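# Shelve the blue carton in the shelf row's gap

## Task

Take the blue carton off the desk and stand it in the empty slot of the carton row on the wall shelf. It must be upright, lined up with its neighbours and turned end-on as they are, with either end facing out. Every brown carton must finish exactly where it was, neither moved nor rotated. A carton that topples or ends up leaning means failure. The blue carton must stay put on its own once the robot lets go.

## Robot and tools

Robot: a Rainbow Robotics RB-Y1 in simulation. It has a two-wheel differential base with rear casters (0.66 m long, 0.58 m wide, front edge 0.10 m ahead of the wheel axle), a folding torso (leg with ankle, knee and hip), a head, and two 7-joint arms with parallel grippers. The base cannot move sideways. Grip force is reduced here to roughly 24 N per finger pad, so a carton can slip if held loosely or held far out.

Frames: the base frame sits on the floor midway between the drive wheels, with x forward, y left and z up. The reported chest, left_hand and right_hand are given in this frame. A hand point lies between its finger pads. The fingers point along the hand's -z axis and close along its x axis. Printed hand positions are approximate, and less accurate at long reach. The odometry frame is the base frame as it was at scene start. base_odometry counts only wheel rotation, so wheel slip appears as travel. Its heading runs from -3.142 to 3.142, with positive meaning left.

execute_actions: the argument "actions" is a list holding one action object, or an empty list to just read state and images. An action may contain:
- "base": exactly one of {"translate_m": d}, a relative straight drive in metres (positive forward, -3 to 3), or {"rotate_rad": d}, a relative turn in place in radians (positive counter-clockwise seen from above, -3.2 to 3.2). A drive or turn needing more than 8.667 s at its top speed is refused.
- "joints": a single flat object keyed by joint name, covering both arms, torso, head and grippers together. Each value is an absolute target, in radians for joints and metres of pad opening for grippers. Ranges: torso_squat_rad 0 to 1.2 (higher lowers the chest); torso_shift_rad -0.3 to 0.6 (positive pushes the hips forward); torso_pitch_rad -0.2 to 1.4 (positive leans forward); torso_yaw_rad -1.5 to 1.5 (positive left). Shoulder pitch -2.356 to 2.356 (0 hangs down, negative raises the arm forward); left_shoulder_roll_rad 0 to 3.141 and right_shoulder_roll_rad -3.141 to 0 (both lift outward); shoulder yaw -2.094 to 2.094 (positive turns the forearm left on both arms); elbow -2.617 to 0.01 (negative bends); forearm_roll -3.141 to 3.141; wrist_pitch -1.57 to 1.919 (negative tips the hand forward); hand_roll -2.705 to 2.705; left_gripper_m and right_gripper_m 0 to 0.1; head_pan_rad -0.523 to 0.523; head_tilt_rad -0.35 to 1.57 (positive looks down). A joint counts as reached within ±0.02 (grippers ±0.004).
- "speeds": per-action caps, translate_m 0.05 to 0.4 m/s and rotate_rad 0.1 to 1.509 rad/s.
- "min_time_s": 0.1 to 8, the shortest duration for each arm and head motion in that action.
Everything named starts at once. No action runs over 15 s. Unknown keys or out-of-range numbers cause the whole call to be rejected with no motion. Torso combinations must satisfy: squat + shift <= 1.52; squat - shift + pitch <= 1.57; shift + 0.5 pitch - 0.4 squat <= 0.7; shift + 0.3 pitch - 0.5 squat <= 0.39. Otherwise the torso stops partway and reports off_target. "cameras" selects among head_camera, left_wrist_camera, right_wrist_camera or "all". Leaving it out means all; [] means none.

wait: "seconds" 0 to 10. Nothing new is commanded, and the call returns state and images.
zoom_image: "camera" plus "region" [x0, y0, x1, y1] in pixels of the latest full image, with the origin at top-left and at most 504 by 504 in size.
finished_scene: "scene" is the current scene's number. Call it only once the carton sits correctly without support. It cannot be undone, and it reports success.

Reading results: base_status and joint_status give each motion's outcome. "done" means the target was reached. For the base, this only means the wheels turned the commanded amount. "off_target" means it stopped short and may still be pushing. "contact_stop" (arms and torso only) means it hit something firm. "time_out" means it took too long. "limit_stop_at_<name>" means a built-in limit halted it. "limit_stop_at_own_body" means the self-collision guard halted it before contact, so move the arm and torso apart. "stopped_with_arm" means the torso halted because an arm hit something. A contact_stop, time_out or stopped_with_arm on one joint freezes its whole group (torso, left arm, or right arm), and those joints drop their targets and hold. "joint command not followed" with a "cause:" line means the arm-collision check withheld that arm's targets. The named joints then read "not_followed" and may be retried later. Any gripper command still executes. on_its_own lists joints that were not commanded. Its "held at" value is their target, not their position. Joints or base left out of an action may still be driving to old targets.

Recovery: if an arm or torso stops against something, back it off in a separate action, arms first and then torso. Exception: if both hands hold one object and the torso contact-stops immediately with nothing in its way, command all arm joints to their current joint_positions and resend the torso.

Gripping: to grasp, command an opening at least 0.005 m narrower than the object. An "off_target" gripper status is then expected.

Hazards: the base keeps driving into furniture and may keep pushing. A bent leg can stick out ahead of the base, and a leg pressing furniture can shove the robot backward unseen by odometry. Each arm is rated for 3 kg. Heavy loads held far forward can tip the robot, and nothing stops that. Never let the arms strike or press each other, fingers included. The collision check ignores grippers and palms. Contact torque reaching a joint's load limit (shoulders 65.1, elbows 33.4, forearm/wrist/hand 23.2 N m) freezes the robot for 10 s. Holding loads heats motors: a MOTOR HOT line appears from 65 °C, and at 80 °C the arm brakes and the call aborts with limit_stop_at_motor_heat, after which targets must be resent. Avoid dropping the carton, bumping the brown cartons, slamming, or pushing hard on anything.

Each tool is called after ">>>" as a command line: name --argument value for each argument, lists and objects as JSON in quotes; but a table of rows of numbers goes row by row, as --pt "numbers of a row", without its own name.

## Session

>>> execute_actions --actions '[]'

Scene clock: 0.00 s.
base_odometry: x=+0.000 y=+0.000 heading=+0.000 (m, m, rad; odometry frame)
base_status: not commanded
joint_positions: torso_squat_rad=+0.350 torso_shift_rad=+0.001 torso_pitch_rad=+0.000 torso_yaw_rad=+0.001 left_shoulder_pitch_rad=+0.045 left_shoulder_roll_rad=+0.027 left_shoulder_yaw_rad=+0.009 left_elbow_rad=-0.290 left_forearm_roll_rad=+0.011 left_wrist_pitch_rad=-0.032 left_hand_roll_rad=+0.041 left_gripper_m=+0.101 right_shoulder_pitch_rad=-0.019 right_shoulder_roll_rad=-0.041 right_shoulder_yaw_rad=+0.031 right_elbow_rad=-0.297 right_forearm_roll_rad=+0.038 right_wrist_pitch_rad=+0.003 right_hand_roll_rad=+0.033 right_gripper_m=+0.100 head_pan_rad=+0.000 head_tilt_rad=+0.400
joint_status: not commanded
chest: x=-0.2275 y=-0.0009 z=+1.2476 quat_wxyz=(+1.000, +0.001, +0.000, +0.000) (m; base frame)
left_hand: x=-0.1124 y=+0.2437 z=+0.5737 quat_wxyz=(+0.989, +0.012, -0.140, +0.036) (m; base frame)
right_hand: x=-0.0713 y=-0.2451 z=+0.5798 quat_wxyz=(+0.986, -0.022, -0.154, +0.056) (m; base frame)
pictures: head_camera, left_wrist_camera, right_wrist_camera
Images, in order (width x height): head_camera 896x504, left_wrist_camera 644x364, right_wrist_camera 644x364.

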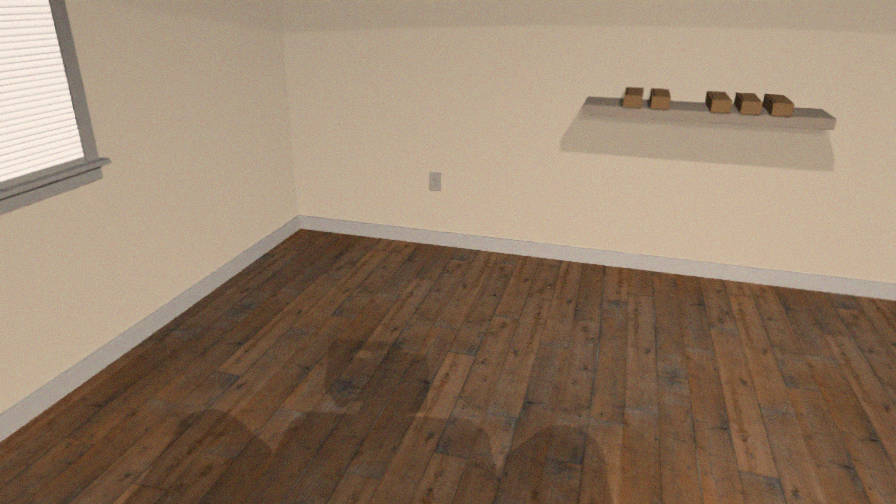

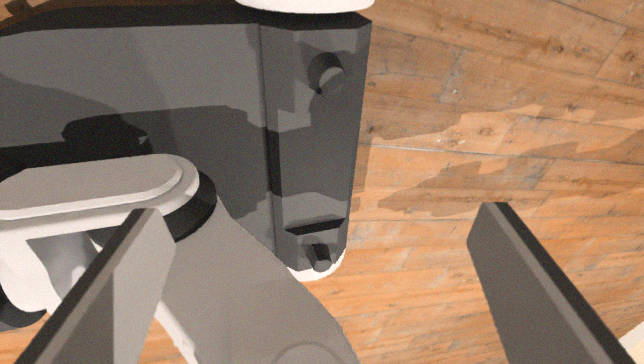

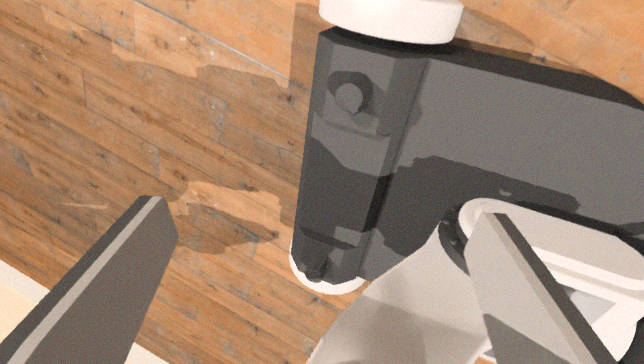

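>>> execute_actions --actions '[{"joints":{"head_pan_rad":-0.52,"head_tilt_rad":0.2}}]' --cameras '["head_camera"]'

>>> execute_actions --actions '[{"joints":{"torso_yaw_rad":-1.2}}]' --cameras '["head_camera"]'

Scene clock: 1.27 s.
base_odometry: x=+0.000 y=+0.000 heading=+0.000 (m, m, rad; odometry frame)
base_status: not commanded
joint_positions: torso_squat_rad=+0.350 torso_shift_rad=+0.001 torso_pitch_rad=+0.000 torso_yaw_rad=+0.001 left_shoulder_pitch_rad=+0.045 left_shoulder_roll_rad=+0.027 left_shoulder_yaw_rad=+0.009 left_elbow_rad=-0.290 left_forearm_roll_rad=+0.011 left_wrist_pitch_rad=-0.032 left_hand_roll_rad=+0.041 left_gripper_m=+0.101 right_shoulder_pitch_rad=-0.019 right_shoulder_roll_rad=-0.041 right_shoulder_yaw_rad=+0.031 right_elbow_rad=-0.297 right_forearm_roll_rad=+0.038 right_wrist_pitch_rad=+0.003 right_hand_roll_rad=+0.033 right_gripper_m=+0.100 head_pan_rad=-0.520 head_tilt_rad=+0.200
joint_status: all done
chest: x=-0.2275 y=-0.0009 z=+1.2476 quat_wxyz=(+1.000, +0.001, +0.000, +0.000) (m; base frame)
left_hand: x=-0.1124 y=+0.2437 z=+0.5737 quat_wxyz=(+0.989, +0.012, -0.140, +0.036) (m; base frame)
right_hand: x=-0.0713 y=-0.2451 z=+0.5798 quat_wxyz=(+0.986, -0.022, -0.154, +0.056) (m; base frame)
pictures: head_camera
Images, in order (width x height): head_camera 896x504.

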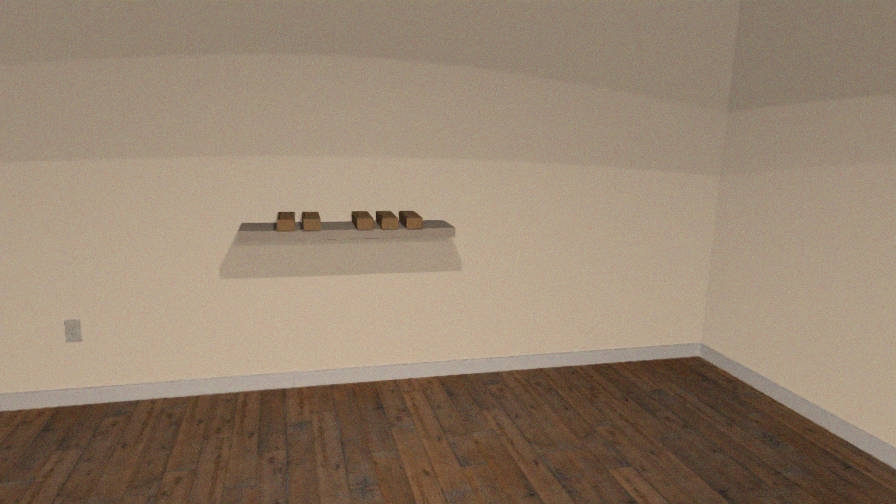

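Scene clock: 4.10 s.
base_odometry: x=+0.000 y=+0.000 heading=+0.000 (m, m, rad; odometry frame)
base_status: not commanded
joint_positions: torso_squat_rad=+0.350 torso_shift_rad=+0.001 torso_pitch_rad=+0.000 torso_yaw_rad=-1.200 left_shoulder_pitch_rad=+0.045 left_shoulder_roll_rad=+0.027 left_shoulder_yaw_rad=+0.009 left_elbow_rad=-0.290 left_forearm_roll_rad=+0.011 left_wrist_pitch_rad=-0.032 left_hand_roll_rad=+0.041 left_gripper_m=+0.101 right_shoulder_pitch_rad=-0.018 right_shoulder_roll_rad=-0.041 right_shoulder_yaw_rad=+0.031 right_elbow_rad=-0.297 right_forearm_roll_rad=+0.038 right_wrist_pitch_rad=+0.003 right_hand_roll_rad=+0.033 right_gripper_m=+0.100 head_pan_rad=-0.520 head_tilt_rad=+0.200
joint_status: all done
chest: x=-0.2275 y=-0.0009 z=+1.2476 quat_wxyz=(+0.825, +0.000, +0.000, -0.565) (m; base frame)
left_hand: x=+0.0412 y=-0.0194 z=+0.5734 quat_wxyz=(+0.837, -0.069, -0.122, -0.529) (m; base frame)
right_hand: x=-0.3996 y=-0.2345 z=+0.5799 quat_wxyz=(+0.846, -0.106, -0.114, -0.510) (m; base frame)
pictures: head_camera
Images, in order (width x height): head_camera 896x504.

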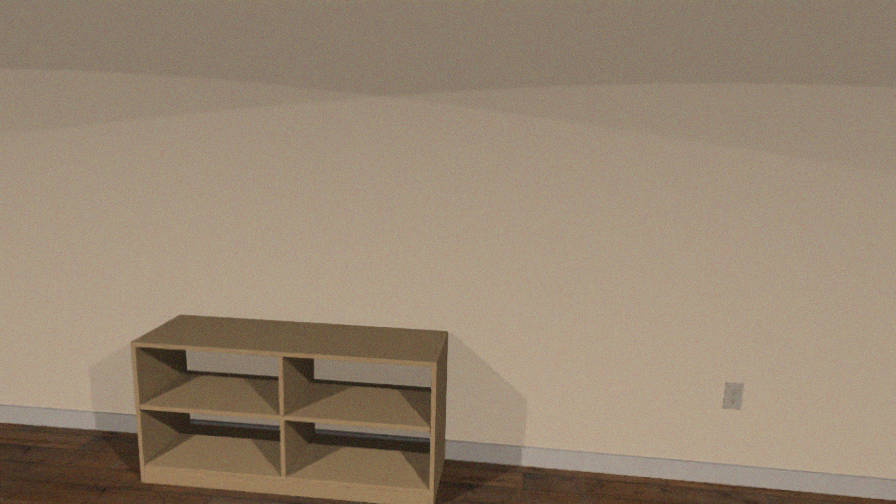

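>>> execute_actions --actions '[{"base":{"rotate_rad":-1.2}}]' --cameras '["head_camera"]'

Scene clock: 8.10 s.
base_odometry: x=+0.000 y=+0.000 heading=-1.199 (m, m, rad; odometry frame)
base_status: done
joint_positions: torso_squat_rad=+0.350 torso_shift_rad=+0.001 torso_pitch_rad=+0.000 torso_yaw_rad=-1.200 left_shoulder_pitch_rad=+0.045 left_shoulder_roll_rad=+0.027 left_shoulder_yaw_rad=+0.009 left_elbow_rad=-0.290 left_forearm_roll_rad=+0.011 left_wrist_pitch_rad=-0.032 left_hand_roll_rad=+0.041 left_gripper_m=+0.101 right_shoulder_pitch_rad=-0.018 right_shoulder_roll_rad=-0.041 right_shoulder_yaw_rad=+0.031 right_elbow_rad=-0.297 right_forearm_roll_rad=+0.038 right_wrist_pitch_rad=+0.003 right_hand_roll_rad=+0.033 right_gripper_m=+0.100 head_pan_rad=-0.520 head_tilt_rad=+0.200
joint_status: not commanded
chest: x=-0.2275 y=-0.0008 z=+1.2476 quat_wxyz=(+0.825, +0.000, +0.000, -0.565) (m; base frame)
left_hand: x=+0.0412 y=-0.0194 z=+0.5734 quat_wxyz=(+0.837, -0.069, -0.122, -0.529) (m; base frame)
right_hand: x=-0.3995 y=-0.2346 z=+0.5799 quat_wxyz=(+0.846, -0.106, -0.114, -0.510) (m; base frame)
pictures: head_camera
Images, in order (width x height): head_camera 896x504.

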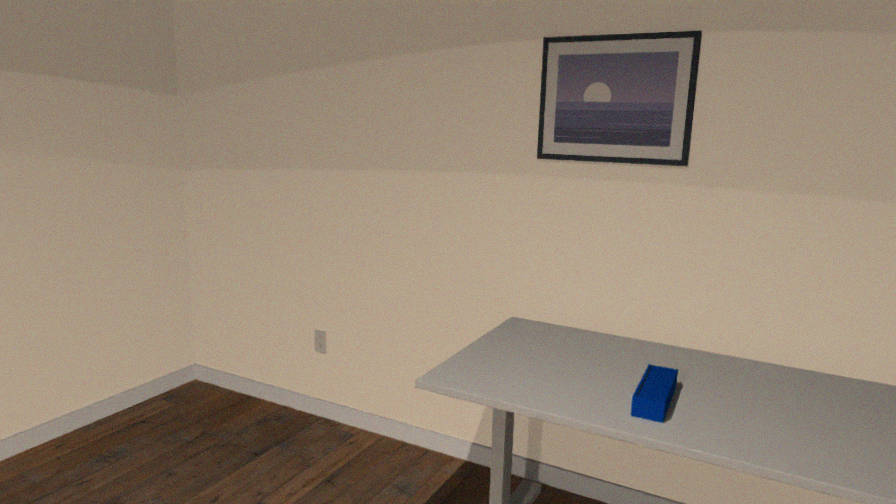

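>>> execute_actions --actions '[{"base":{"rotate_rad":-1.95},"joints":{"torso_yaw_rad":0,"head_pan_rad":0,"head_tilt_rad":0.45}}]' --cameras '["head_camera"]'

Scene clock: 13.40 s.
base_odometry: x=+0.000 y=+0.000 heading=+3.135 (m, m, rad; odometry frame)
base_status: done
joint_positions: torso_squat_rad=+0.350 torso_shift_rad=+0.001 torso_pitch_rad=+0.000 torso_yaw_rad=+0.000 left_shoulder_pitch_rad=+0.045 left_shoulder_roll_rad=+0.027 left_shoulder_yaw_rad=+0.009 left_elbow_rad=-0.290 left_forearm_roll_rad=+0.011 left_wrist_pitch_rad=-0.032 left_hand_roll_rad=+0.041 left_gripper_m=+0.101 right_shoulder_pitch_rad=-0.019 right_shoulder_roll_rad=-0.041 right_shoulder_yaw_rad=+0.031 right_elbow_rad=-0.297 right_forearm_roll_rad=+0.038 right_wrist_pitch_rad=+0.003 right_hand_roll_rad=+0.033 right_gripper_m=+0.100 head_pan_rad=+0.000 head_tilt_rad=+0.450
joint_status: all done
chest: x=-0.2275 y=-0.0008 z=+1.2476 quat_wxyz=(+1.000, +0.001, +0.000, +0.000) (m; base frame)
left_hand: x=-0.1123 y=+0.2436 z=+0.5737 quat_wxyz=(+0.990, +0.012, -0.140, +0.036) (m; base frame)
right_hand: x=-0.0714 y=-0.2452 z=+0.5798 quat_wxyz=(+0.986, -0.022, -0.154, +0.056) (m; base frame)
pictures: head_camera
Images, in order (width x height): head_camera 896x504.

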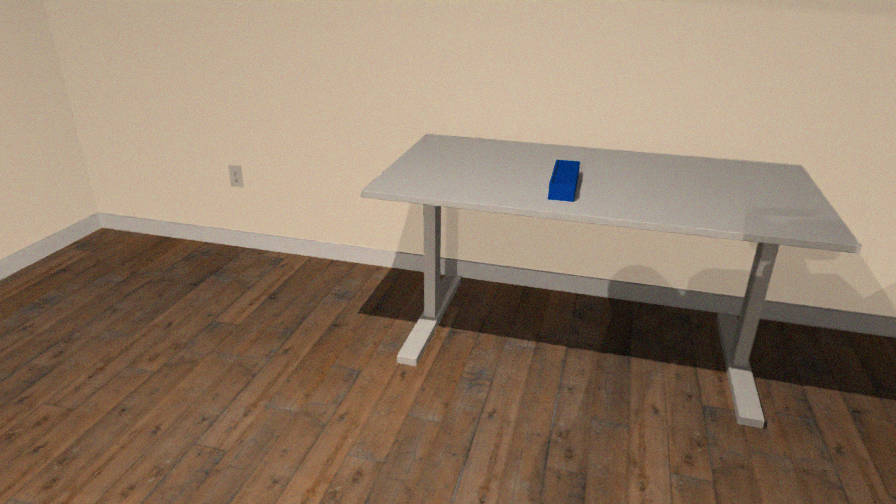

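>>> execute_actions --actions '[{"base":{"rotate_rad":-0.29}}]' --cameras '[]'

>>> execute_actions --actions '[{"base":{"translate_m":1.1},"joints":{"head_tilt_rad":0.7}}]' --cameras '["head_camera"]'

Scene clock: 17.10 s.
base_odometry: x=+0.000 y=+0.000 heading=+2.845 (m, m, rad; odometry frame)
base_status: done
joint_positions: torso_squat_rad=+0.350 torso_shift_rad=+0.001 torso_pitch_rad=+0.000 torso_yaw_rad=+0.000 left_shoulder_pitch_rad=+0.045 left_shoulder_roll_rad=+0.027 left_shoulder_yaw_rad=+0.009 left_elbow_rad=-0.290 left_forearm_roll_rad=+0.011 left_wrist_pitch_rad=-0.032 left_hand_roll_rad=+0.041 left_gripper_m=+0.101 right_shoulder_pitch_rad=-0.019 right_shoulder_roll_rad=-0.041 right_shoulder_yaw_rad=+0.031 right_elbow_rad=-0.297 right_forearm_roll_rad=+0.038 right_wrist_pitch_rad=+0.003 right_hand_roll_rad=+0.033 right_gripper_m=+0.100 head_pan_rad=+0.000 head_tilt_rad=+0.450
joint_status: not commanded
chest: x=-0.2275 y=-0.0008 z=+1.2476 quat_wxyz=(+1.000, +0.001, +0.000, +0.000) (m; base frame)
left_hand: x=-0.1123 y=+0.2436 z=+0.5737 quat_wxyz=(+0.990, +0.012, -0.140, +0.036) (m; base frame)
right_hand: x=-0.0714 y=-0.2452 z=+0.5798 quat_wxyz=(+0.986, -0.022, -0.154, +0.056) (m; base frame)
pictures: none
No camera images: the call's "cameras" was empty. Leave "cameras" out to get every camera's image.

Scene clock: 21.37 s.
base_odometry: x=-1.052 y=+0.322 heading=+2.844 (m, m, rad; odometry frame)
base_status: done
joint_positions: torso_squat_rad=+0.350 torso_shift_rad=+0.001 torso_pitch_rad=+0.000 torso_yaw_rad=+0.000 left_shoulder_pitch_rad=+0.045 left_shoulder_roll_rad=+0.027 left_shoulder_yaw_rad=+0.009 left_elbow_rad=-0.290 left_forearm_roll_rad=+0.011 left_wrist_pitch_rad=-0.032 left_hand_roll_rad=+0.041 left_gripper_m=+0.101 right_shoulder_pitch_rad=-0.019 right_shoulder_roll_rad=-0.041 right_shoulder_yaw_rad=+0.031 right_elbow_rad=-0.297 right_forearm_roll_rad=+0.038 right_wrist_pitch_rad=+0.003 right_hand_roll_rad=+0.033 right_gripper_m=+0.100 head_pan_rad=+0.000 head_tilt_rad=+0.700
joint_status: all done
chest: x=-0.2274 y=-0.0009 z=+1.2476 quat_wxyz=(+1.000, +0.001, +0.000, +0.000) (m; base frame)
left_hand: x=-0.1122 y=+0.2436 z=+0.5737 quat_wxyz=(+0.990, +0.012, -0.140, +0.036) (m; base frame)
right_hand: x=-0.0713 y=-0.2451 z=+0.5798 quat_wxyz=(+0.986, -0.022, -0.154, +0.056) (m; base frame)
pictures: head_camera
Images, in order (width x height): head_camera 896x504.

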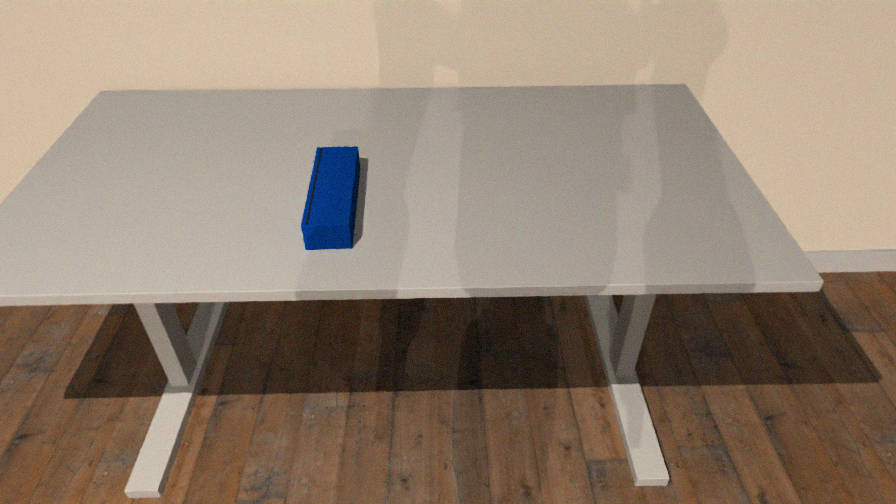

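>>> zoom_image --camera "head_camera" --region '[240, 120, 440, 270]'

Region (240, 120, 440, 270) of head_camera's 896x504 image, scaled by 2.520, with more detail than that image has; it fills the top 378 rows of this view, and the rest is white.

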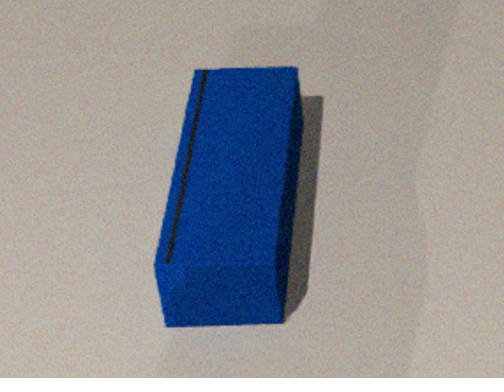

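>>> execute_actions --actions '[{"joints":{"left_shoulder_pitch_rad":-0.70,"left_shoulder_roll_rad":0.078,"left_shoulder_yaw_rad":0.223,"left_elbow_rad":-1.2,"left_forearm_roll_rad":0,"left_wrist_pitch_rad":1.37,"left_hand_roll_rad":1.57,"right_elbow_rad":-2.4,"head_tilt_rad":0.8}}]'

Scene clock: 30.67 s.
base_odometry: x=-1.052 y=+0.322 heading=+2.844 (m, m, rad; odometry frame)
base_status: not commanded
joint_positions: torso_squat_rad=+0.350 torso_shift_rad=+0.001 torso_pitch_rad=+0.000 torso_yaw_rad=+0.000 left_shoulder_pitch_rad=-0.700 left_shoulder_roll_rad=+0.078 left_shoulder_yaw_rad=+0.223 left_elbow_rad=-1.200 left_forearm_roll_rad=+0.000 left_wrist_pitch_rad=+1.370 left_hand_roll_rad=+1.570 left_gripper_m=+0.101 right_shoulder_pitch_rad=-0.019 right_shoulder_roll_rad=-0.041 right_shoulder_yaw_rad=+0.031 right_elbow_rad=-2.400 right_forearm_roll_rad=+0.038 right_wrist_pitch_rad=+0.003 right_hand_roll_rad=+0.033 right_gripper_m=+0.100 head_pan_rad=+0.000 head_tilt_rad=+0.800
joint_status: all done
chest: x=-0.2275 y=-0.0009 z=+1.2476 quat_wxyz=(+1.000, +0.001, +0.000, +0.000) (m; base frame)
left_hand: x=+0.3324 y=+0.2197 z=+0.9741 quat_wxyz=(+0.685, -0.174, -0.175, +0.685) (m; base frame)
right_hand: x=+0.1543 y=-0.2042 z=+1.3947 quat_wxyz=(+0.355, -0.023, -0.934, +0.038) (m; base frame)
pictures: head_camera, left_wrist_camera, right_wrist_camera
Images, in order (width x height): head_camera 896x504, left_wrist_camera 644x364, right_wrist_camera 644x364.

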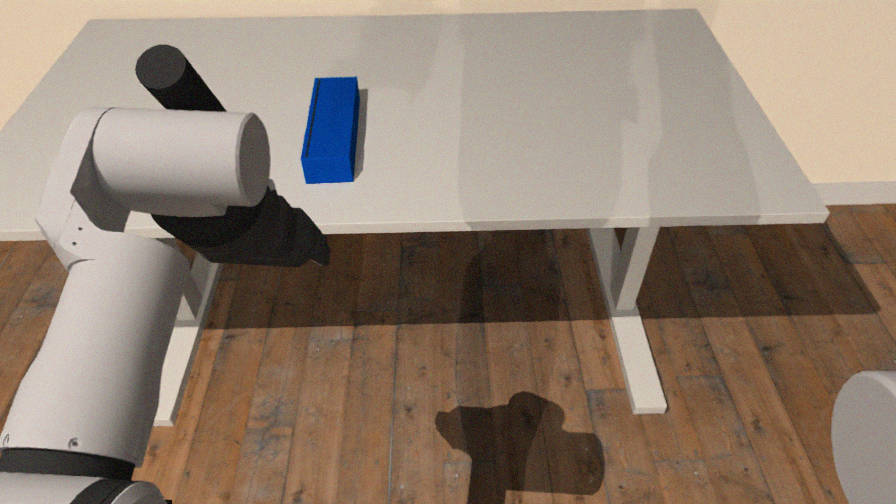

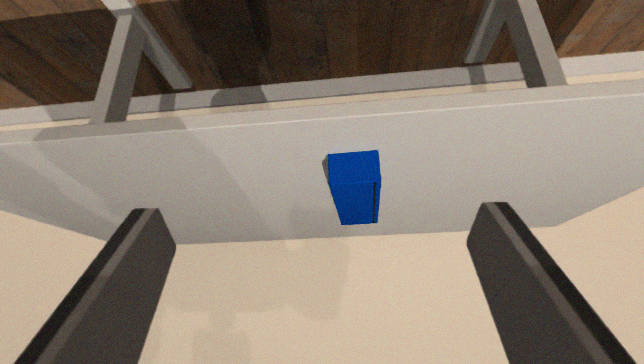

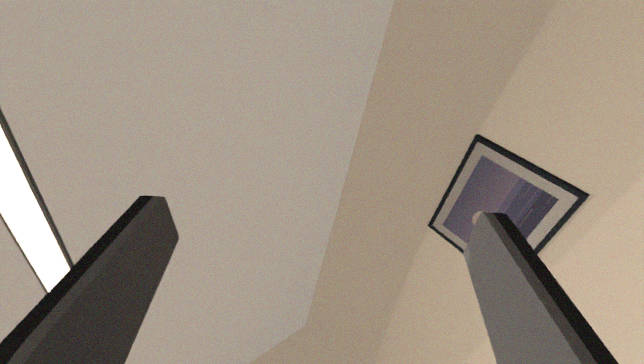

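>>> execute_actions --actions '[{"base":{"rotate_rad":0.04}}]' --cameras '[]'

>>> execute_actions --actions '[{"base":{"translate_m":0.5},"joints":{"head_tilt_rad":1.0}}]'

Scene clock: 33.13 s.
base_odometry: x=-1.052 y=+0.322 heading=+2.883 (m, m, rad; odometry frame)
base_status: done
joint_positions: torso_squat_rad=+0.350 torso_shift_rad=+0.001 torso_pitch_rad=+0.000 torso_yaw_rad=+0.000 left_shoulder_pitch_rad=-0.700 left_shoulder_roll_rad=+0.078 left_shoulder_yaw_rad=+0.223 left_elbow_rad=-1.200 left_forearm_roll_rad=+0.000 left_wrist_pitch_rad=+1.370 left_hand_roll_rad=+1.570 left_gripper_m=+0.101 right_shoulder_pitch_rad=-0.019 right_shoulder_roll_rad=-0.041 right_shoulder_yaw_rad=+0.031 right_elbow_rad=-2.400 right_forearm_roll_rad=+0.038 right_wrist_pitch_rad=+0.003 right_hand_roll_rad=+0.033 right_gripper_m=+0.100 head_pan_rad=+0.000 head_tilt_rad=+0.800
joint_status: not commanded
chest: x=-0.2275 y=-0.0009 z=+1.2476 quat_wxyz=(+1.000, +0.001, +0.000, +0.000) (m; base frame)
left_hand: x=+0.3324 y=+0.2197 z=+0.9741 quat_wxyz=(+0.685, -0.174, -0.175, +0.685) (m; base frame)
right_hand: x=+0.1543 y=-0.2042 z=+1.3947 quat_wxyz=(+0.355, -0.023, -0.934, +0.038) (m; base frame)
pictures: none
No camera images: the call's "cameras" was empty. Leave "cameras" out to get every camera's image.

Scene clock: 35.93 s.
base_odometry: x=-1.535 y=+0.450 heading=+2.884 (m, m, rad; odometry frame)
base_status: done
joint_positions: torso_squat_rad=+0.350 torso_shift_rad=+0.001 torso_pitch_rad=+0.000 torso_yaw_rad=+0.000 left_shoulder_pitch_rad=-0.700 left_shoulder_roll_rad=+0.078 left_shoulder_yaw_rad=+0.223 left_elbow_rad=-1.200 left_forearm_roll_rad=+0.000 left_wrist_pitch_rad=+1.370 left_hand_roll_rad=+1.570 left_gripper_m=+0.101 right_shoulder_pitch_rad=-0.019 right_shoulder_roll_rad=-0.041 right_shoulder_yaw_rad=+0.031 right_elbow_rad=-2.400 right_forearm_roll_rad=+0.038 right_wrist_pitch_rad=+0.003 right_hand_roll_rad=+0.033 right_gripper_m=+0.100 head_pan_rad=+0.000 head_tilt_rad=+1.000
joint_status: all done
chest: x=-0.2275 y=-0.0009 z=+1.2476 quat_wxyz=(+1.000, +0.001, +0.000, +0.000) (m; base frame)
left_hand: x=+0.3324 y=+0.2198 z=+0.9740 quat_wxyz=(+0.685, -0.174, -0.175, +0.685) (m; base frame)
right_hand: x=+0.1543 y=-0.2042 z=+1.3947 quat_wxyz=(+0.355, -0.023, -0.934, +0.038) (m; base frame)
pictures: head_camera, left_wrist_camera, right_wrist_camera
Images, in order (width x height): head_camera 896x504, left_wrist_camera 644x364, right_wrist_camera 644x364.

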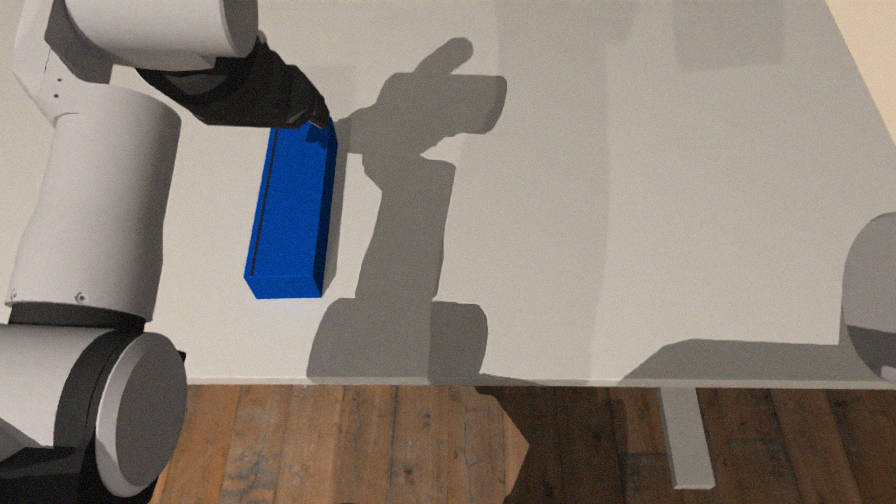

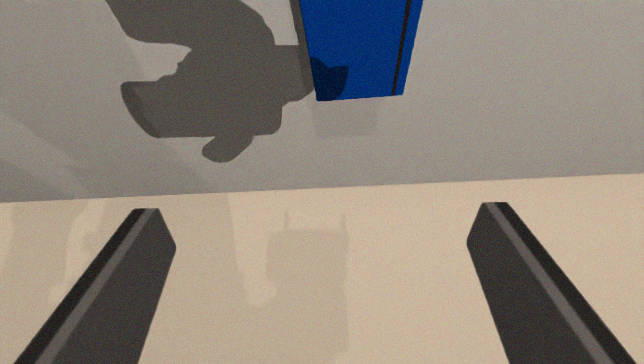

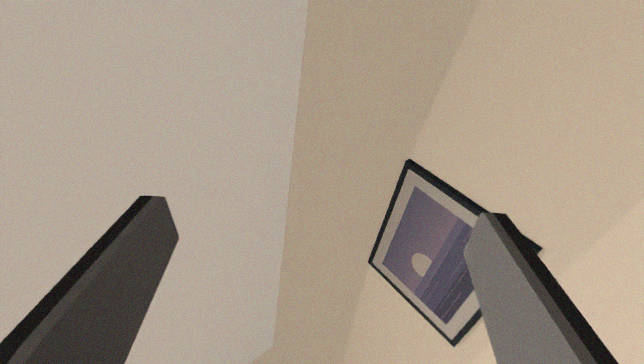

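>>> execute_actions --actions '[{"base":{"translate_m":0.10},"joints":{"torso_yaw_rad":0.06,"torso_squat_rad":0.65,"head_tilt_rad":1.05}}]'

Scene clock: 38.87 s.
base_odometry: x=-1.632 y=+0.475 heading=+2.885 (m, m, rad; odometry frame)
base_status: done
joint_positions: torso_squat_rad=+0.650 torso_shift_rad=+0.001 torso_pitch_rad=+0.000 torso_yaw_rad=+0.060 left_shoulder_pitch_rad=-0.700 left_shoulder_roll_rad=+0.078 left_shoulder_yaw_rad=+0.223 left_elbow_rad=-1.200 left_forearm_roll_rad=+0.000 left_wrist_pitch_rad=+1.370 left_hand_roll_rad=+1.570 left_gripper_m=+0.101 right_shoulder_pitch_rad=-0.019 right_shoulder_roll_rad=-0.041 right_shoulder_yaw_rad=+0.031 right_elbow_rad=-2.400 right_forearm_roll_rad=+0.038 right_wrist_pitch_rad=+0.003 right_hand_roll_rad=+0.033 right_gripper_m=+0.100 head_pan_rad=+0.000 head_tilt_rad=+1.050
joint_status: all done
chest: x=-0.2277 y=-0.0008 z=+1.1472 quat_wxyz=(+1.000, +0.001, +0.000, +0.030) (m; base frame)
left_hand: x=+0.3181 y=+0.2530 z=+0.8738 quat_wxyz=(+0.664, -0.169, -0.181, +0.705) (m; base frame)
right_hand: x=+0.1655 y=-0.1809 z=+1.2945 quat_wxyz=(+0.353, +0.005, -0.934, +0.048) (m; base frame)
pictures: head_camera, left_wrist_camera, right_wrist_camera
Images, in order (width x height): head_camera 896x504, left_wrist_camera 644x364, right_wrist_camera 644x364.

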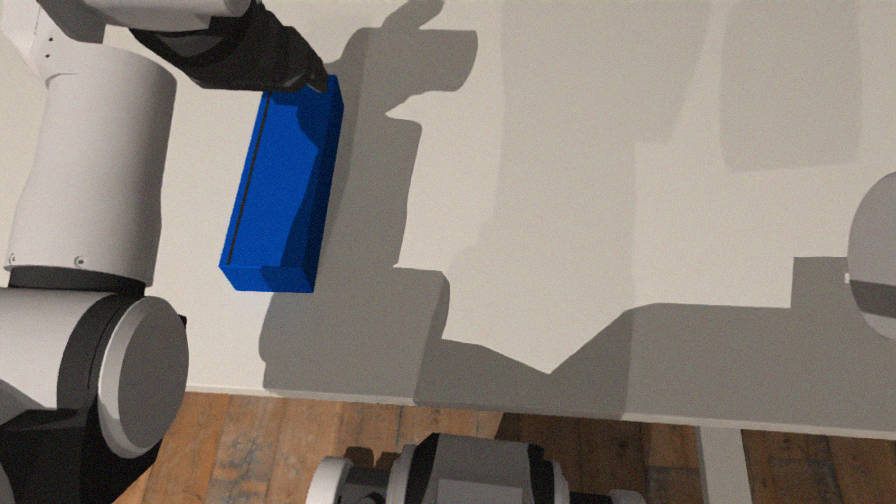

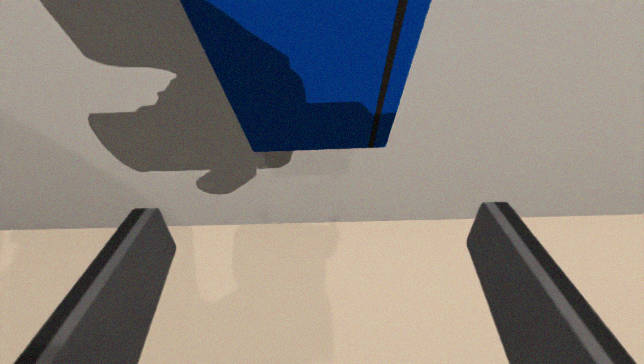

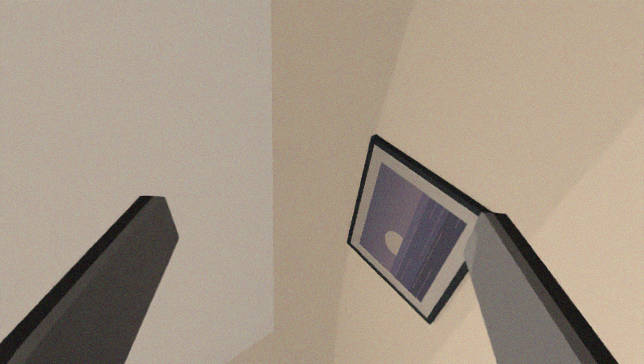

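>>> zoom_image --camera "head_camera" --region '[150, 0, 450, 170]'

Region (150, 0, 450, 170) of head_camera's 896x504 image, scaled by 1.680, with more detail than that image has; it fills the top 286 rows of this view, and the rest is white.

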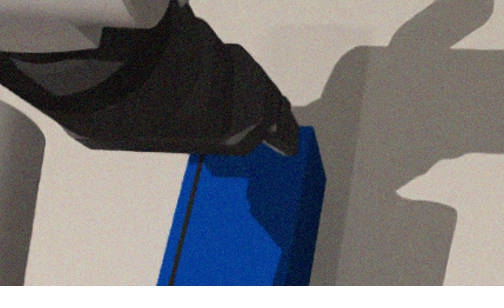

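>>> execute_actions --actions '[{"base":{"translate_m":-0.04},"joints":{"torso_squat_rad":0.77}}]' --cameras '["head_camera","left_wrist_camera"]'

Scene clock: 43.00 s.
base_odometry: x=-1.594 y=+0.465 heading=+2.885 (m, m, rad; odometry frame)
base_status: done
joint_positions: torso_squat_rad=+0.770 torso_shift_rad=+0.001 torso_pitch_rad=+0.000 torso_yaw_rad=+0.060 left_shoulder_pitch_rad=-0.700 left_shoulder_roll_rad=+0.078 left_shoulder_yaw_rad=+0.223 left_elbow_rad=-1.200 left_forearm_roll_rad=+0.000 left_wrist_pitch_rad=+1.370 left_hand_roll_rad=+1.570 left_gripper_m=+0.101 right_shoulder_pitch_rad=-0.018 right_shoulder_roll_rad=-0.041 right_shoulder_yaw_rad=+0.031 right_elbow_rad=-2.400 right_forearm_roll_rad=+0.038 right_wrist_pitch_rad=+0.003 right_hand_roll_rad=+0.033 right_gripper_m=+0.100 head_pan_rad=+0.000 head_tilt_rad=+1.050
joint_status: all done
chest: x=-0.2277 y=-0.0008 z=+1.0925 quat_wxyz=(+1.000, +0.001, +0.000, +0.030) (m; base frame)
left_hand: x=+0.3180 y=+0.2531 z=+0.8191 quat_wxyz=(+0.664, -0.169, -0.181, +0.705) (m; base frame)
right_hand: x=+0.1655 y=-0.1809 z=+1.2397 quat_wxyz=(+0.353, +0.005, -0.934, +0.048) (m; base frame)
pictures: head_camera, left_wrist_camera
Images, in order (width x height): head_camera 896x504, left_wrist_camera 644x364.

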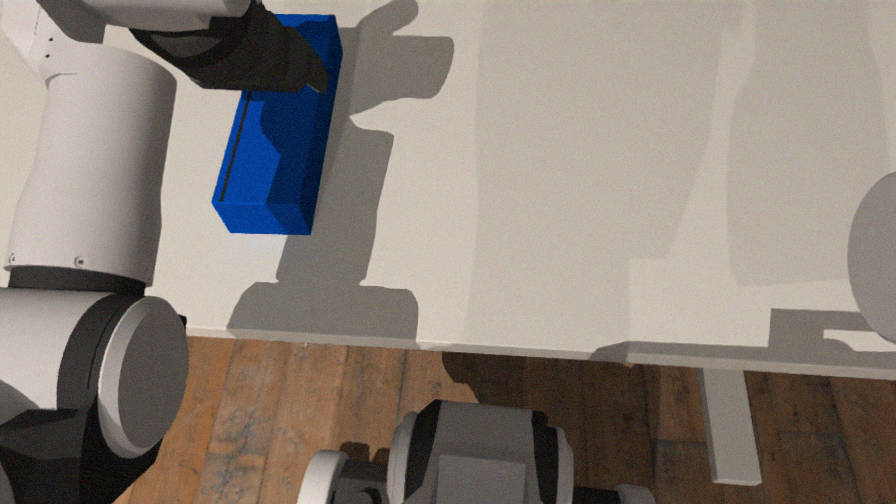

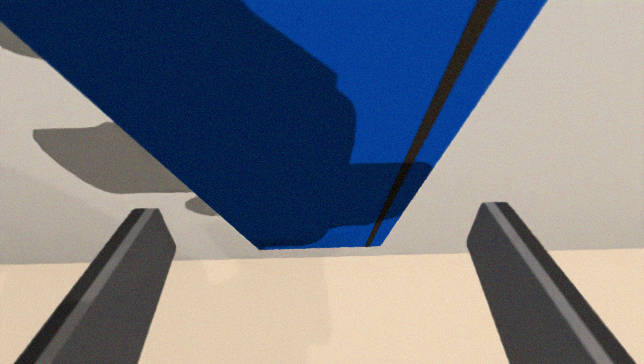

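>>> execute_actions --actions '[{"joints":{"torso_yaw_rad":0.052,"left_hand_roll_rad":1.62}}]' --cameras '["left_wrist_camera"]'

Scene clock: 44.57 s.
base_odometry: x=-1.594 y=+0.465 heading=+2.885 (m, m, rad; odometry frame)
base_status: not commanded
joint_positions: torso_squat_rad=+0.770 torso_shift_rad=+0.001 torso_pitch_rad=+0.000 torso_yaw_rad=+0.052 left_shoulder_pitch_rad=-0.700 left_shoulder_roll_rad=+0.078 left_shoulder_yaw_rad=+0.223 left_elbow_rad=-1.200 left_forearm_roll_rad=+0.000 left_wrist_pitch_rad=+1.370 left_hand_roll_rad=+1.620 left_gripper_m=+0.101 right_shoulder_pitch_rad=-0.018 right_shoulder_roll_rad=-0.041 right_shoulder_yaw_rad=+0.031 right_elbow_rad=-2.400 right_forearm_roll_rad=+0.038 right_wrist_pitch_rad=+0.003 right_hand_roll_rad=+0.033 right_gripper_m=+0.100 head_pan_rad=+0.000 head_tilt_rad=+1.050
joint_status: all done
chest: x=-0.2277 y=-0.0008 z=+1.0925 quat_wxyz=(+1.000, +0.001, +0.000, +0.026) (m; base frame)
left_hand: x=+0.3200 y=+0.2488 z=+0.8191 quat_wxyz=(+0.649, -0.174, -0.176, +0.719) (m; base frame)
right_hand: x=+0.1641 y=-0.1840 z=+1.2397 quat_wxyz=(+0.354, +0.001, -0.934, +0.047) (m; base frame)
pictures: left_wrist_camera
Images, in order (width x height): left_wrist_camera 644x364.

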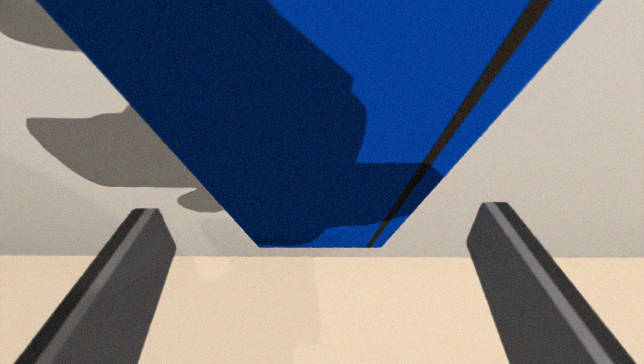

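>>> execute_actions --actions '[{"joints":{"torso_squat_rad":0.85}}]' --cameras '["head_camera","left_wrist_camera"]'

Scene clock: 45.83 s.
base_odometry: x=-1.594 y=+0.465 heading=+2.885 (m, m, rad; odometry frame)
base_status: not commanded
joint_positions: torso_squat_rad=+0.850 torso_shift_rad=+0.001 torso_pitch_rad=+0.000 torso_yaw_rad=+0.052 left_shoulder_pitch_rad=-0.700 left_shoulder_roll_rad=+0.078 left_shoulder_yaw_rad=+0.223 left_elbow_rad=-1.200 left_forearm_roll_rad=+0.000 left_wrist_pitch_rad=+1.370 left_hand_roll_rad=+1.620 left_gripper_m=+0.101 right_shoulder_pitch_rad=-0.018 right_shoulder_roll_rad=-0.041 right_shoulder_yaw_rad=+0.031 right_elbow_rad=-2.400 right_forearm_roll_rad=+0.038 right_wrist_pitch_rad=+0.003 right_hand_roll_rad=+0.033 right_gripper_m=+0.100 head_pan_rad=+0.000 head_tilt_rad=+1.050
joint_status: all done
chest: x=-0.2277 y=-0.0007 z=+1.0519 quat_wxyz=(+1.000, +0.001, +0.000, +0.026) (m; base frame)
left_hand: x=+0.3200 y=+0.2488 z=+0.7785 quat_wxyz=(+0.649, -0.174, -0.176, +0.719) (m; base frame)
right_hand: x=+0.1640 y=-0.1839 z=+1.1992 quat_wxyz=(+0.354, +0.001, -0.934, +0.047) (m; base frame)
pictures: head_camera, left_wrist_camera
Images, in order (width x height): head_camera 896x504, left_wrist_camera 644x364.

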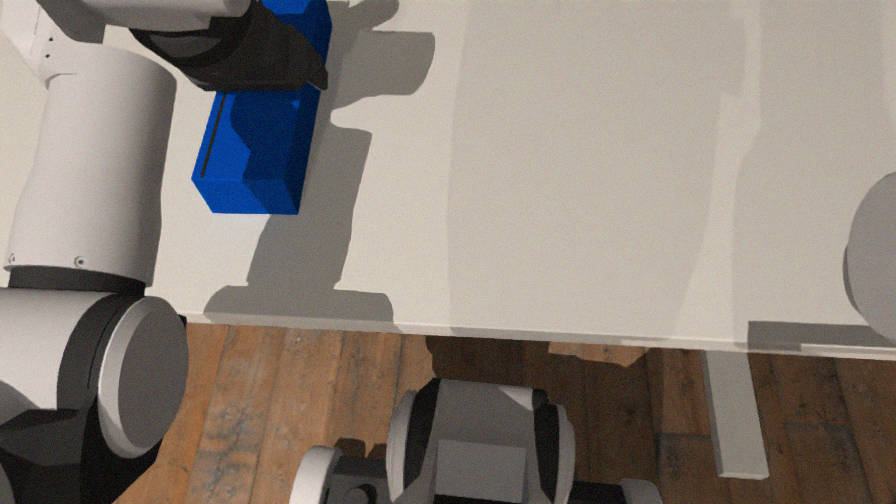

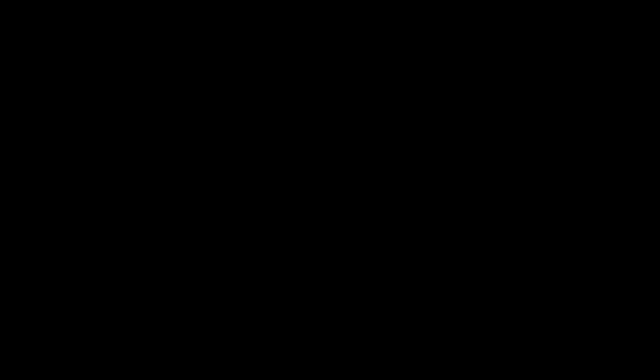

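>>> zoom_image --camera "head_camera" --region '[170, 0, 420, 230]'

Region (170, 0, 420, 230) of head_camera's 896x504 image, scaled by 2.016, with more detail than that image has; it fills the top 464 rows of this view, and the rest is white.

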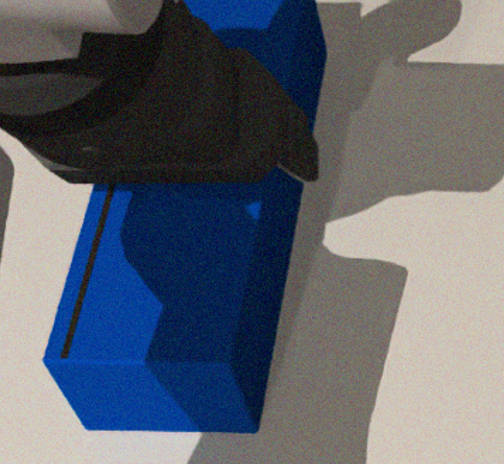

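>>> execute_actions --actions '[{"joints":{"left_gripper_m":0.06}}]' --cameras '["head_camera","left_wrist_camera"]'

Scene clock: 47.43 s.
base_odometry: x=-1.594 y=+0.465 heading=+2.885 (m, m, rad; odometry frame)
base_status: not commanded
joint_positions: torso_squat_rad=+0.850 torso_shift_rad=+0.001 torso_pitch_rad=+0.000 torso_yaw_rad=+0.052 left_shoulder_pitch_rad=-0.700 left_shoulder_roll_rad=+0.078 left_shoulder_yaw_rad=+0.223 left_elbow_rad=-1.200 left_forearm_roll_rad=+0.000 left_wrist_pitch_rad=+1.370 left_hand_roll_rad=+1.620 left_gripper_m=+0.085 right_shoulder_pitch_rad=-0.018 right_shoulder_roll_rad=-0.041 right_shoulder_yaw_rad=+0.031 right_elbow_rad=-2.400 right_forearm_roll_rad=+0.038 right_wrist_pitch_rad=+0.003 right_hand_roll_rad=+0.033 right_gripper_m=+0.100 head_pan_rad=+0.000 head_tilt_rad=+1.050
joint_status: left_gripper_m off_target (ended at +0.085, target +0.060)
chest: x=-0.2277 y=-0.0007 z=+1.0519 quat_wxyz=(+1.000, +0.001, +0.000, +0.026) (m; base frame)
left_hand: x=+0.3200 y=+0.2488 z=+0.7785 quat_wxyz=(+0.649, -0.174, -0.176, +0.719) (m; base frame)
right_hand: x=+0.1640 y=-0.1839 z=+1.1992 quat_wxyz=(+0.354, +0.001, -0.934, +0.047) (m; base frame)
pictures: head_camera, left_wrist_camera
Images, in order (width x height): head_camera 896x504, left_wrist_camera 644x364.

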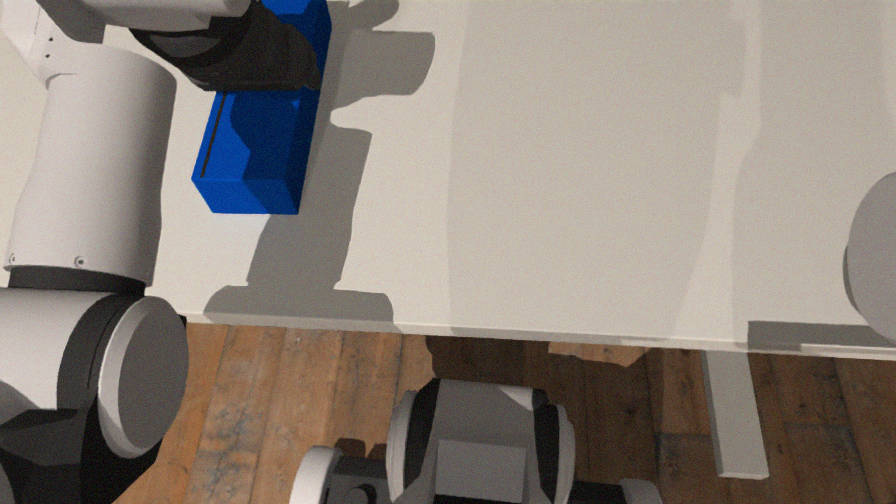

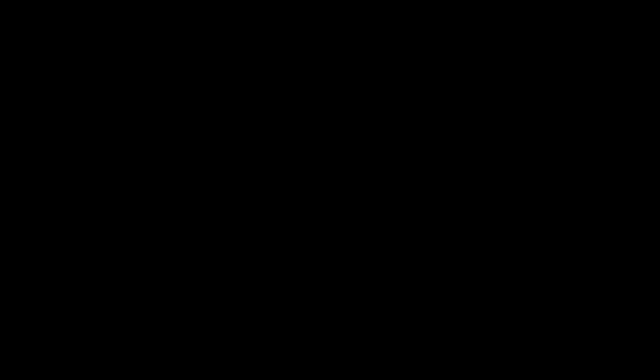

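>>> execute_actions --actions '[{"joints":{"torso_squat_rad":0.72}}]' --cameras '["head_camera","left_wrist_camera"]'

Scene clock: 48.97 s.
base_odometry: x=-1.594 y=+0.465 heading=+2.885 (m, m, rad; odometry frame)
base_status: not commanded
joint_positions: torso_squat_rad=+0.720 torso_shift_rad=+0.001 torso_pitch_rad=+0.001 torso_yaw_rad=+0.052 left_shoulder_pitch_rad=-0.700 left_shoulder_roll_rad=+0.078 left_shoulder_yaw_rad=+0.223 left_elbow_rad=-1.200 left_forearm_roll_rad=+0.000 left_wrist_pitch_rad=+1.370 left_hand_roll_rad=+1.620 left_gripper_m=+0.085 right_shoulder_pitch_rad=-0.018 right_shoulder_roll_rad=-0.041 right_shoulder_yaw_rad=+0.031 right_elbow_rad=-2.400 right_forearm_roll_rad=+0.038 right_wrist_pitch_rad=+0.003 right_hand_roll_rad=+0.033 right_gripper_m=+0.100 head_pan_rad=+0.000 head_tilt_rad=+1.050
joint_status: all done
chest: x=-0.2275 y=-0.0008 z=+1.1162 quat_wxyz=(+1.000, +0.001, +0.000, +0.026) (m; base frame)
left_hand: x=+0.3201 y=+0.2487 z=+0.8426 quat_wxyz=(+0.650, -0.174, -0.175, +0.719) (m; base frame)
right_hand: x=+0.1643 y=-0.1840 z=+1.2633 quat_wxyz=(+0.354, +0.001, -0.934, +0.047) (m; base frame)
pictures: head_camera, left_wrist_camera
Images, in order (width x height): head_camera 896x504, left_wrist_camera 644x364.

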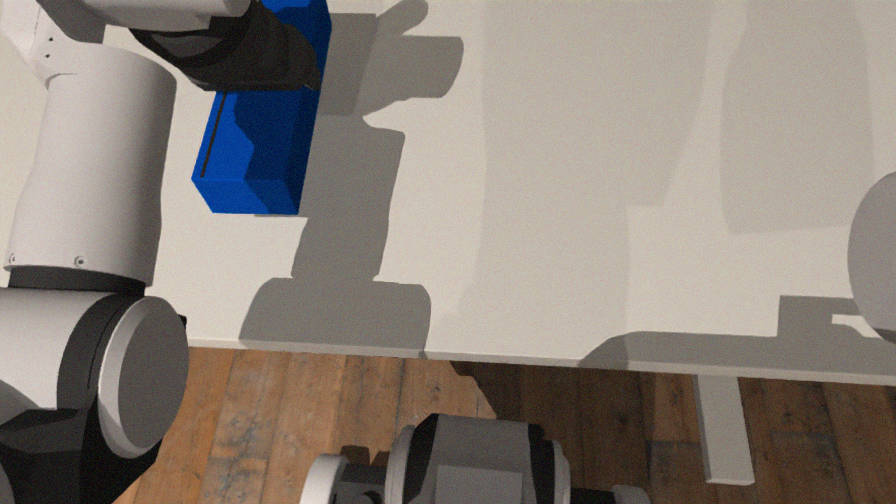

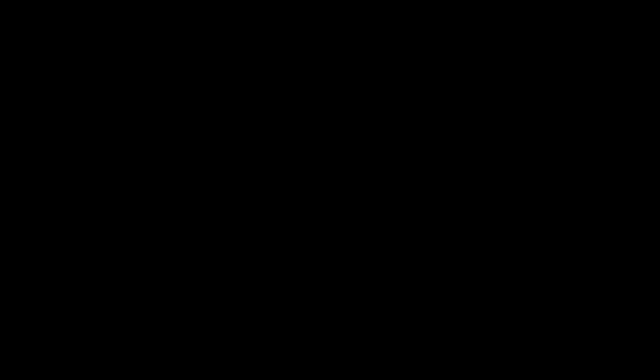

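>>> execute_actions --actions '[{"base":{"translate_m":-0.7},"joints":{"torso_squat_rad":0.35,"torso_yaw_rad":0,"head_tilt_rad":0.6}}]' --cameras '["head_camera"]'

>>> execute_actions --actions '[{"base":{"rotate_rad":2.93},"speeds":{"rotate_rad":1.0},"joints":{"head_tilt_rad":0.3}}]' --cameras '["head_camera"]'

Scene clock: 53.60 s.
base_odometry: x=-0.916 y=+0.288 heading=+2.887 (m, m, rad; odometry frame)
base_status: done
joint_positions: torso_squat_rad=+0.350 torso_shift_rad=+0.001 torso_pitch_rad=+0.000 torso_yaw_rad=+0.000 left_shoulder_pitch_rad=-0.700 left_shoulder_roll_rad=+0.078 left_shoulder_yaw_rad=+0.223 left_elbow_rad=-1.200 left_forearm_roll_rad=+0.000 left_wrist_pitch_rad=+1.370 left_hand_roll_rad=+1.620 left_gripper_m=+0.085 right_shoulder_pitch_rad=-0.018 right_shoulder_roll_rad=-0.041 right_shoulder_yaw_rad=+0.031 right_elbow_rad=-2.400 right_forearm_roll_rad=+0.038 right_wrist_pitch_rad=+0.003 right_hand_roll_rad=+0.033 right_gripper_m=+0.100 head_pan_rad=+0.000 head_tilt_rad=+0.600
joint_status: all done
chest: x=-0.2275 y=-0.0009 z=+1.2475 quat_wxyz=(+1.000, +0.001, +0.000, +0.000) (m; base frame)
left_hand: x=+0.3323 y=+0.2199 z=+0.9739 quat_wxyz=(+0.668, -0.179, -0.171, +0.702) (m; base frame)
right_hand: x=+0.1542 y=-0.2042 z=+1.3946 quat_wxyz=(+0.355, -0.023, -0.934, +0.038) (m; base frame)
pictures: head_camera
Images, in order (width x height): head_camera 896x504.

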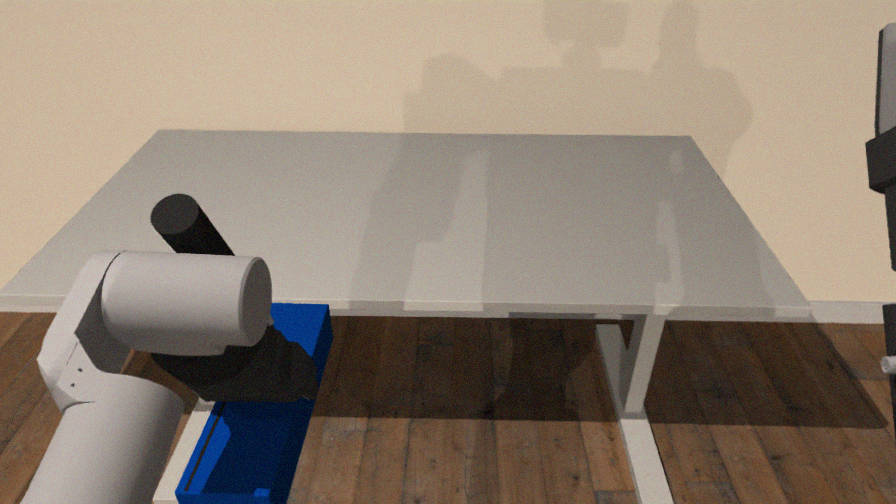

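Scene clock: 59.10 s.
base_odometry: x=-0.916 y=+0.288 heading=-0.467 (m, m, rad; odometry frame)
base_status: done
joint_positions: torso_squat_rad=+0.350 torso_shift_rad=+0.001 torso_pitch_rad=+0.000 torso_yaw_rad=+0.000 left_shoulder_pitch_rad=-0.700 left_shoulder_roll_rad=+0.078 left_shoulder_yaw_rad=+0.223 left_elbow_rad=-1.200 left_forearm_roll_rad=+0.000 left_wrist_pitch_rad=+1.370 left_hand_roll_rad=+1.620 left_gripper_m=+0.085 right_shoulder_pitch_rad=-0.018 right_shoulder_roll_rad=-0.041 right_shoulder_yaw_rad=+0.031 right_elbow_rad=-2.400 right_forearm_roll_rad=+0.038 right_wrist_pitch_rad=+0.003 right_hand_roll_rad=+0.033 right_gripper_m=+0.100 head_pan_rad=+0.000 head_tilt_rad=+0.300
joint_status: all done
chest: x=-0.2276 y=-0.0009 z=+1.2475 quat_wxyz=(+1.000, +0.001, +0.000, +0.000) (m; base frame)
left_hand: x=+0.3323 y=+0.2199 z=+0.9739 quat_wxyz=(+0.668, -0.179, -0.171, +0.702) (m; base frame)
right_hand: x=+0.1542 y=-0.2042 z=+1.3946 quat_wxyz=(+0.355, -0.023, -0.934, +0.038) (m; base frame)
pictures: head_camera
Images, in order (width x height): head_camera 896x504.

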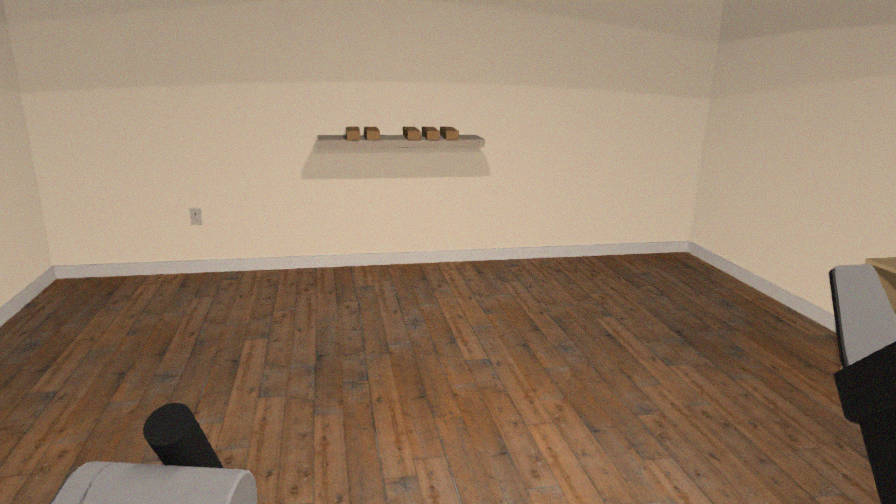

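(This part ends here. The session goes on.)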